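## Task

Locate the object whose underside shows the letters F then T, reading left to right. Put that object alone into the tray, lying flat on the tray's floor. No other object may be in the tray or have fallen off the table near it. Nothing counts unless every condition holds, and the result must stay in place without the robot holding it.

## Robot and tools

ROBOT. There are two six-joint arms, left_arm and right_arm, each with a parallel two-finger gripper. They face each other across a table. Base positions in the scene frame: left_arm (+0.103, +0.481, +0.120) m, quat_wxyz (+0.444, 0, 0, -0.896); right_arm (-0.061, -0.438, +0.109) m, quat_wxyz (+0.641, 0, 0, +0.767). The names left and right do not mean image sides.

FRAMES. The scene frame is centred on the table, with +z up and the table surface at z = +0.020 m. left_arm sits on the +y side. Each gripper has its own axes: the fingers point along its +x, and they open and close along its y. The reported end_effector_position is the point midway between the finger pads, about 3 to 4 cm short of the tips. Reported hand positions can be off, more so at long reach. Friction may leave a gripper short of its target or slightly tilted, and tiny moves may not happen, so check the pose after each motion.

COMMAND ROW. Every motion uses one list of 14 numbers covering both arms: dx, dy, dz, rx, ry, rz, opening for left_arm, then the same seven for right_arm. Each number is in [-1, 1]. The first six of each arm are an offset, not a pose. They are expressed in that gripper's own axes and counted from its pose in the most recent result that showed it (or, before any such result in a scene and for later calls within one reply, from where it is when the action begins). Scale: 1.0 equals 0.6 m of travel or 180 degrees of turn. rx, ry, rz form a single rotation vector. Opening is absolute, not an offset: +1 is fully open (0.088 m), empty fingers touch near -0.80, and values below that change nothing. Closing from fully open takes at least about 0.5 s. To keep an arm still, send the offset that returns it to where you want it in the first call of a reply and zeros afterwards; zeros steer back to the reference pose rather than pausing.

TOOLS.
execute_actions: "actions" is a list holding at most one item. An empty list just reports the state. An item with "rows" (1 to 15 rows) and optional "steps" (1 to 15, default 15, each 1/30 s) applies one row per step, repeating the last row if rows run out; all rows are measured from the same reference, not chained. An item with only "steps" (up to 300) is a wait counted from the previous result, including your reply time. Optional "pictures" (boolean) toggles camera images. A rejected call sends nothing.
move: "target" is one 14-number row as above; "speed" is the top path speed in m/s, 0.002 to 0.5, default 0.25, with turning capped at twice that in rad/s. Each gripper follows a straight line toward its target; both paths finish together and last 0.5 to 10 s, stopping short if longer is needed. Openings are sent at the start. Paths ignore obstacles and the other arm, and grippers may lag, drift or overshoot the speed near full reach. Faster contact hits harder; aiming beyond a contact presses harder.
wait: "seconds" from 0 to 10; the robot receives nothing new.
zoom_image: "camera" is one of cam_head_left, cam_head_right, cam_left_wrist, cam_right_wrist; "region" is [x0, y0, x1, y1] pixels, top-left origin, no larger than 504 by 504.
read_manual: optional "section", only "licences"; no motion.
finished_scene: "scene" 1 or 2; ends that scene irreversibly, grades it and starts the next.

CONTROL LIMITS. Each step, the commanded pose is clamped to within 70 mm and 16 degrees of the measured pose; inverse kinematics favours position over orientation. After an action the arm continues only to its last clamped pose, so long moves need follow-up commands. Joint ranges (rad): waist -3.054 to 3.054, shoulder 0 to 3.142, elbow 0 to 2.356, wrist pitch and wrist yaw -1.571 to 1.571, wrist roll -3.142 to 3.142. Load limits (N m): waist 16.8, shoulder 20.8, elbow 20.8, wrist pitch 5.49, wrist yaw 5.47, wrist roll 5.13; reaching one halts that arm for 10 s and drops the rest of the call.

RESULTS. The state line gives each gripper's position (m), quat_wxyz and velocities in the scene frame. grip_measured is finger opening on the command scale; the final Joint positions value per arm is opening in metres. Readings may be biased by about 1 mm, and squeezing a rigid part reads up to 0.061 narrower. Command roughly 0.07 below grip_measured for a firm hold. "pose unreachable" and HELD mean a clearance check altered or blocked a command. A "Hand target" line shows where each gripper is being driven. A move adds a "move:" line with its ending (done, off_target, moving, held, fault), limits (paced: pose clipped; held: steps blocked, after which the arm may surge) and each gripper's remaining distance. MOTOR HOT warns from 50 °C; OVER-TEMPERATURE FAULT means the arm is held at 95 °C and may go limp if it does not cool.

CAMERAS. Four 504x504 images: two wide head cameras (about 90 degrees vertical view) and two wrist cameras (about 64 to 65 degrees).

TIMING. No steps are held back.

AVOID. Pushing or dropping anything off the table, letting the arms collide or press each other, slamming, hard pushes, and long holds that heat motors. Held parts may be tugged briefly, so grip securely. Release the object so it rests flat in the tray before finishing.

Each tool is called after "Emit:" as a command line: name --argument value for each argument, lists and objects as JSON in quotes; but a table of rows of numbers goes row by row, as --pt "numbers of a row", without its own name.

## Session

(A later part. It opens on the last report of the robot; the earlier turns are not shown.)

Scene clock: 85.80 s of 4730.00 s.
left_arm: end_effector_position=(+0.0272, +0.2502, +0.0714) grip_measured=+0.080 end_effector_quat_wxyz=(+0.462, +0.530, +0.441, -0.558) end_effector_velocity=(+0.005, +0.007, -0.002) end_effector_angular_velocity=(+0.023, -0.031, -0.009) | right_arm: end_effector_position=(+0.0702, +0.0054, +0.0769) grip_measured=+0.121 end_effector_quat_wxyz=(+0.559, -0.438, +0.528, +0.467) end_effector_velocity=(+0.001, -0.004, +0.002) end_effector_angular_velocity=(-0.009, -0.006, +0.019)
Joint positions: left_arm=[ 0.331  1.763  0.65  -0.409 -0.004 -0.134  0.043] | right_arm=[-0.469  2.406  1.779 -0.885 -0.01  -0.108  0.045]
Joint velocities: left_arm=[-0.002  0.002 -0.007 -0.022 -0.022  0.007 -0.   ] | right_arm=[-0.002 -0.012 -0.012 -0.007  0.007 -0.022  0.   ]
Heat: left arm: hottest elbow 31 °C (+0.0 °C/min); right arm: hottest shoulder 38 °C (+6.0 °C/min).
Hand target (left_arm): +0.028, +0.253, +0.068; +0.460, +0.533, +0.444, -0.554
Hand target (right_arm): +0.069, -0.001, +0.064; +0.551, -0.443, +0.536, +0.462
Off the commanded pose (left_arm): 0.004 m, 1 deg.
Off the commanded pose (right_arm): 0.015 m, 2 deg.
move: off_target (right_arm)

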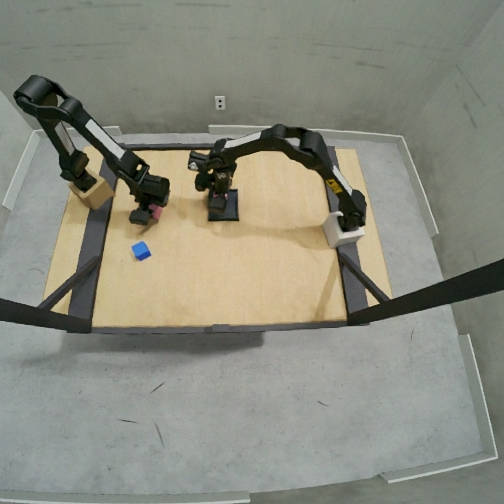

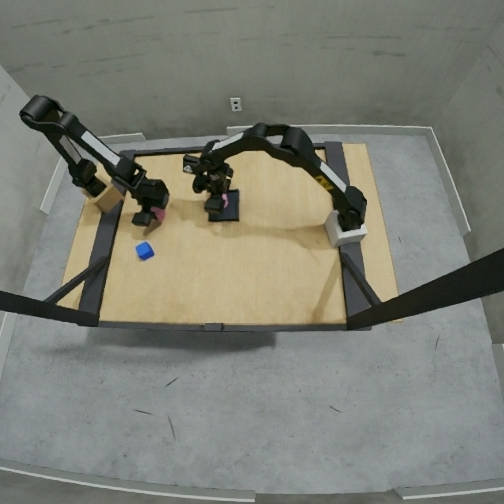

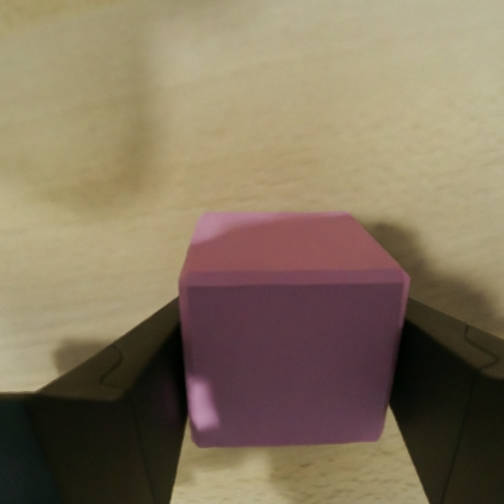

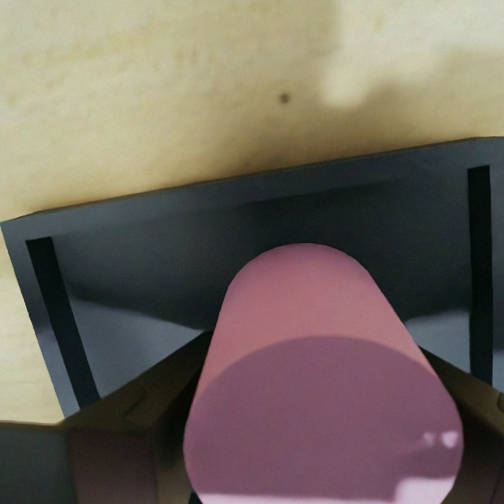

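Emit:
move --target '[0,0,0,0,0,0,0.8, 0,0,0,0,0,0,0.45]' --speed 0.03

Emit:
move --target '[-0.14,0,0,0,0,0,0.8, -0.14,0,0,0,0,0,0.45]' --speed 0.12

Scene clock: 88.07 s of 4730.00 s.
left_arm: end_effector_position=(+0.0272, +0.2501, +0.0714) grip_measured=+0.797 end_effector_quat_wxyz=(+0.462, +0.530, +0.441, -0.558) end_effector_velocity=(+0.001, +0.001, +0.001) end_effector_angular_velocity=(+0.000, -0.007, +0.005) | right_arm: end_effector_position=(+0.0700, +0.0050, +0.0761) grip_measured=+0.446 end_effector_quat_wxyz=(+0.558, -0.438, +0.528, +0.466) end_effector_velocity=(-0.001, -0.002, +0.000) end_effector_angular_velocity=(-0.005, +0.009, +0.005)
Joint positions: left_arm=[ 0.331  1.763  0.65  -0.409 -0.004 -0.134  0.078] | right_arm=[-0.469  2.407  1.777 -0.884 -0.01  -0.108  0.061]
Joint velocities: left_arm=[-0.002 -0.007 -0.002 -0.007 -0.007 -0.007  0.001] | right_arm=[-0.002 -0.002 -0.002 -0.007 -0.007 -0.007  0.   ]
Heat: left arm: hottest elbow 31 °C (+0.0 °C/min); right arm: hottest shoulder 39 °C (+6.1 °C/min).
Hand target (left_arm): +0.027, +0.250, +0.071; +0.462, +0.530, +0.441, -0.558
Hand target (right_arm): +0.070, +0.005, +0.077; +0.558, -0.438, +0.528, +0.467
Off the commanded pose (left_arm): 0.000 m, 0 deg.
Off the commanded pose (right_arm): 0.001 m, 0 deg.
move: done

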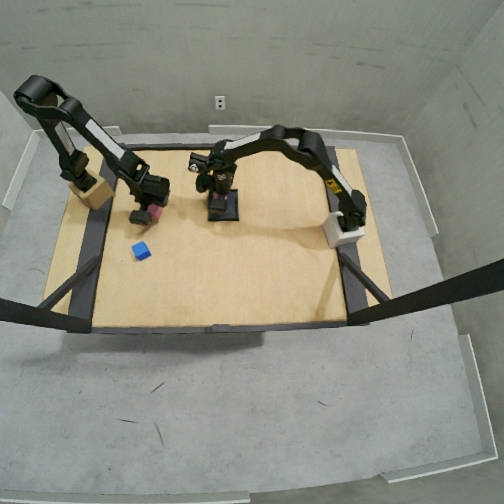

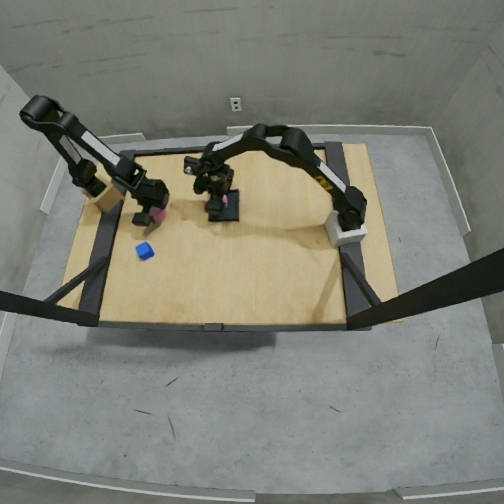

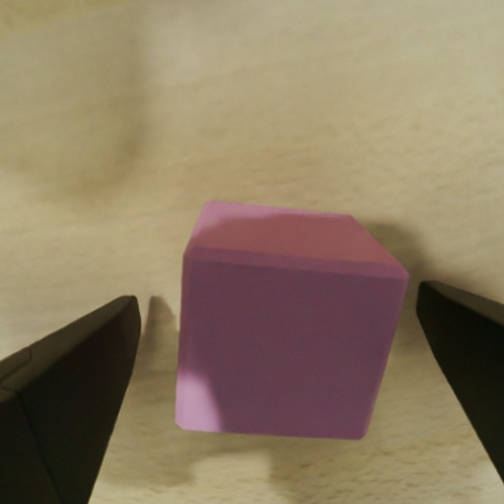

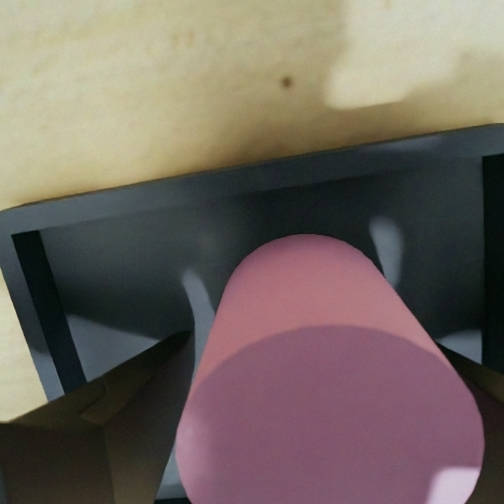

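Scene clock: 89.23 s of 4730.00 s.
left_arm: end_effector_position=(+0.0291, +0.2561, +0.1513) grip_measured=+0.798 end_effector_quat_wxyz=(+0.460, +0.533, +0.444, -0.554) end_effector_velocity=(+0.001, +0.000, +0.002) end_effector_angular_velocity=(-0.005, -0.006, +0.005) | right_arm: end_effector_position=(+0.0679, -0.0021, +0.1510) grip_measured=+0.447 end_effector_quat_wxyz=(+0.552, -0.442, +0.535, +0.462) end_effector_velocity=(-0.002, -0.000, +0.002) end_effector_angular_velocity=(+0.004, +0.021, +0.006)
Joint positions: left_arm=[ 0.331  1.516  0.791 -0.808 -0.004 -0.134  0.078] | right_arm=[-0.469  2.308  1.912 -1.14  -0.01  -0.108  0.061]
Joint velocities: left_arm=[-0.002 -0.007  0.002 -0.007 -0.007 -0.007  0.   ] | right_arm=[-0.002 -0.002  0.002 -0.007 -0.022 -0.007 -0.   ]
Heat: left arm: hottest elbow 31 °C (+0.0 °C/min); right arm: hottest shoulder 39 °C (+6.0 °C/min).
Hand target (left_arm): +0.028, +0.254, +0.155; +0.462, +0.530, +0.441, -0.558
Hand target (right_arm): +0.069, +0.001, +0.160; +0.558, -0.438, +0.528, +0.466
Off the commanded pose (left_arm): 0.004 m, 1 deg.
Off the commanded pose (right_arm): 0.009 m, 1 deg.
move: off_target (right_arm)

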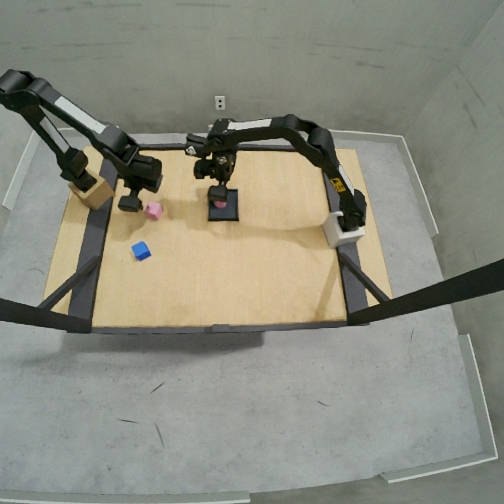

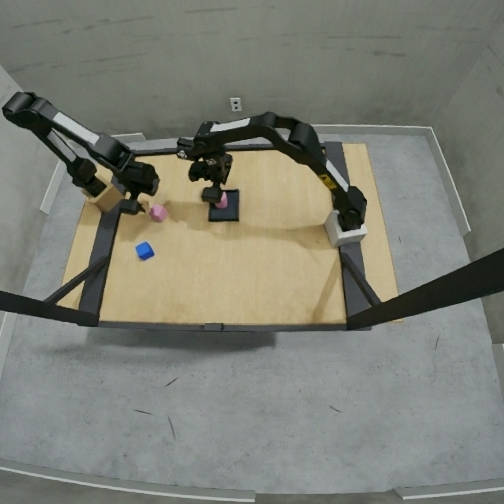

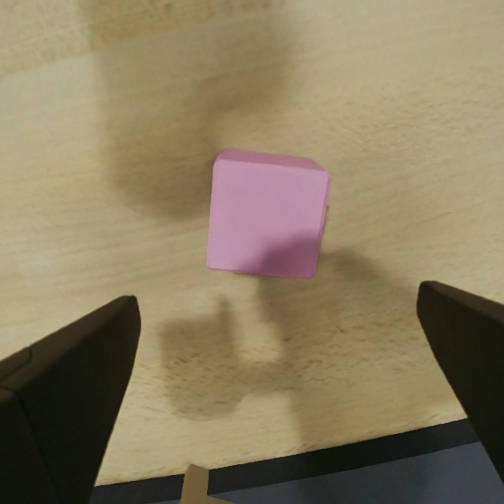

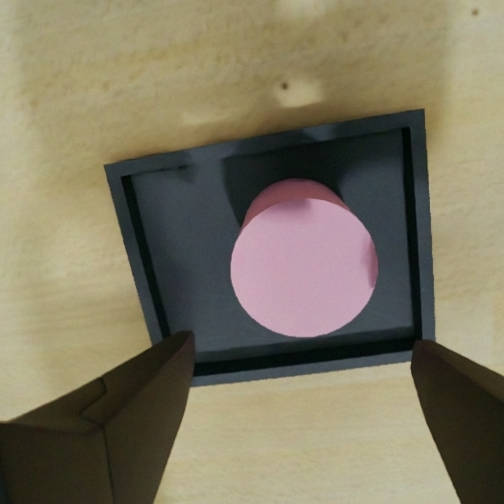

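Emit:
finished_scene --scene 2

The scene is finished: the task was done.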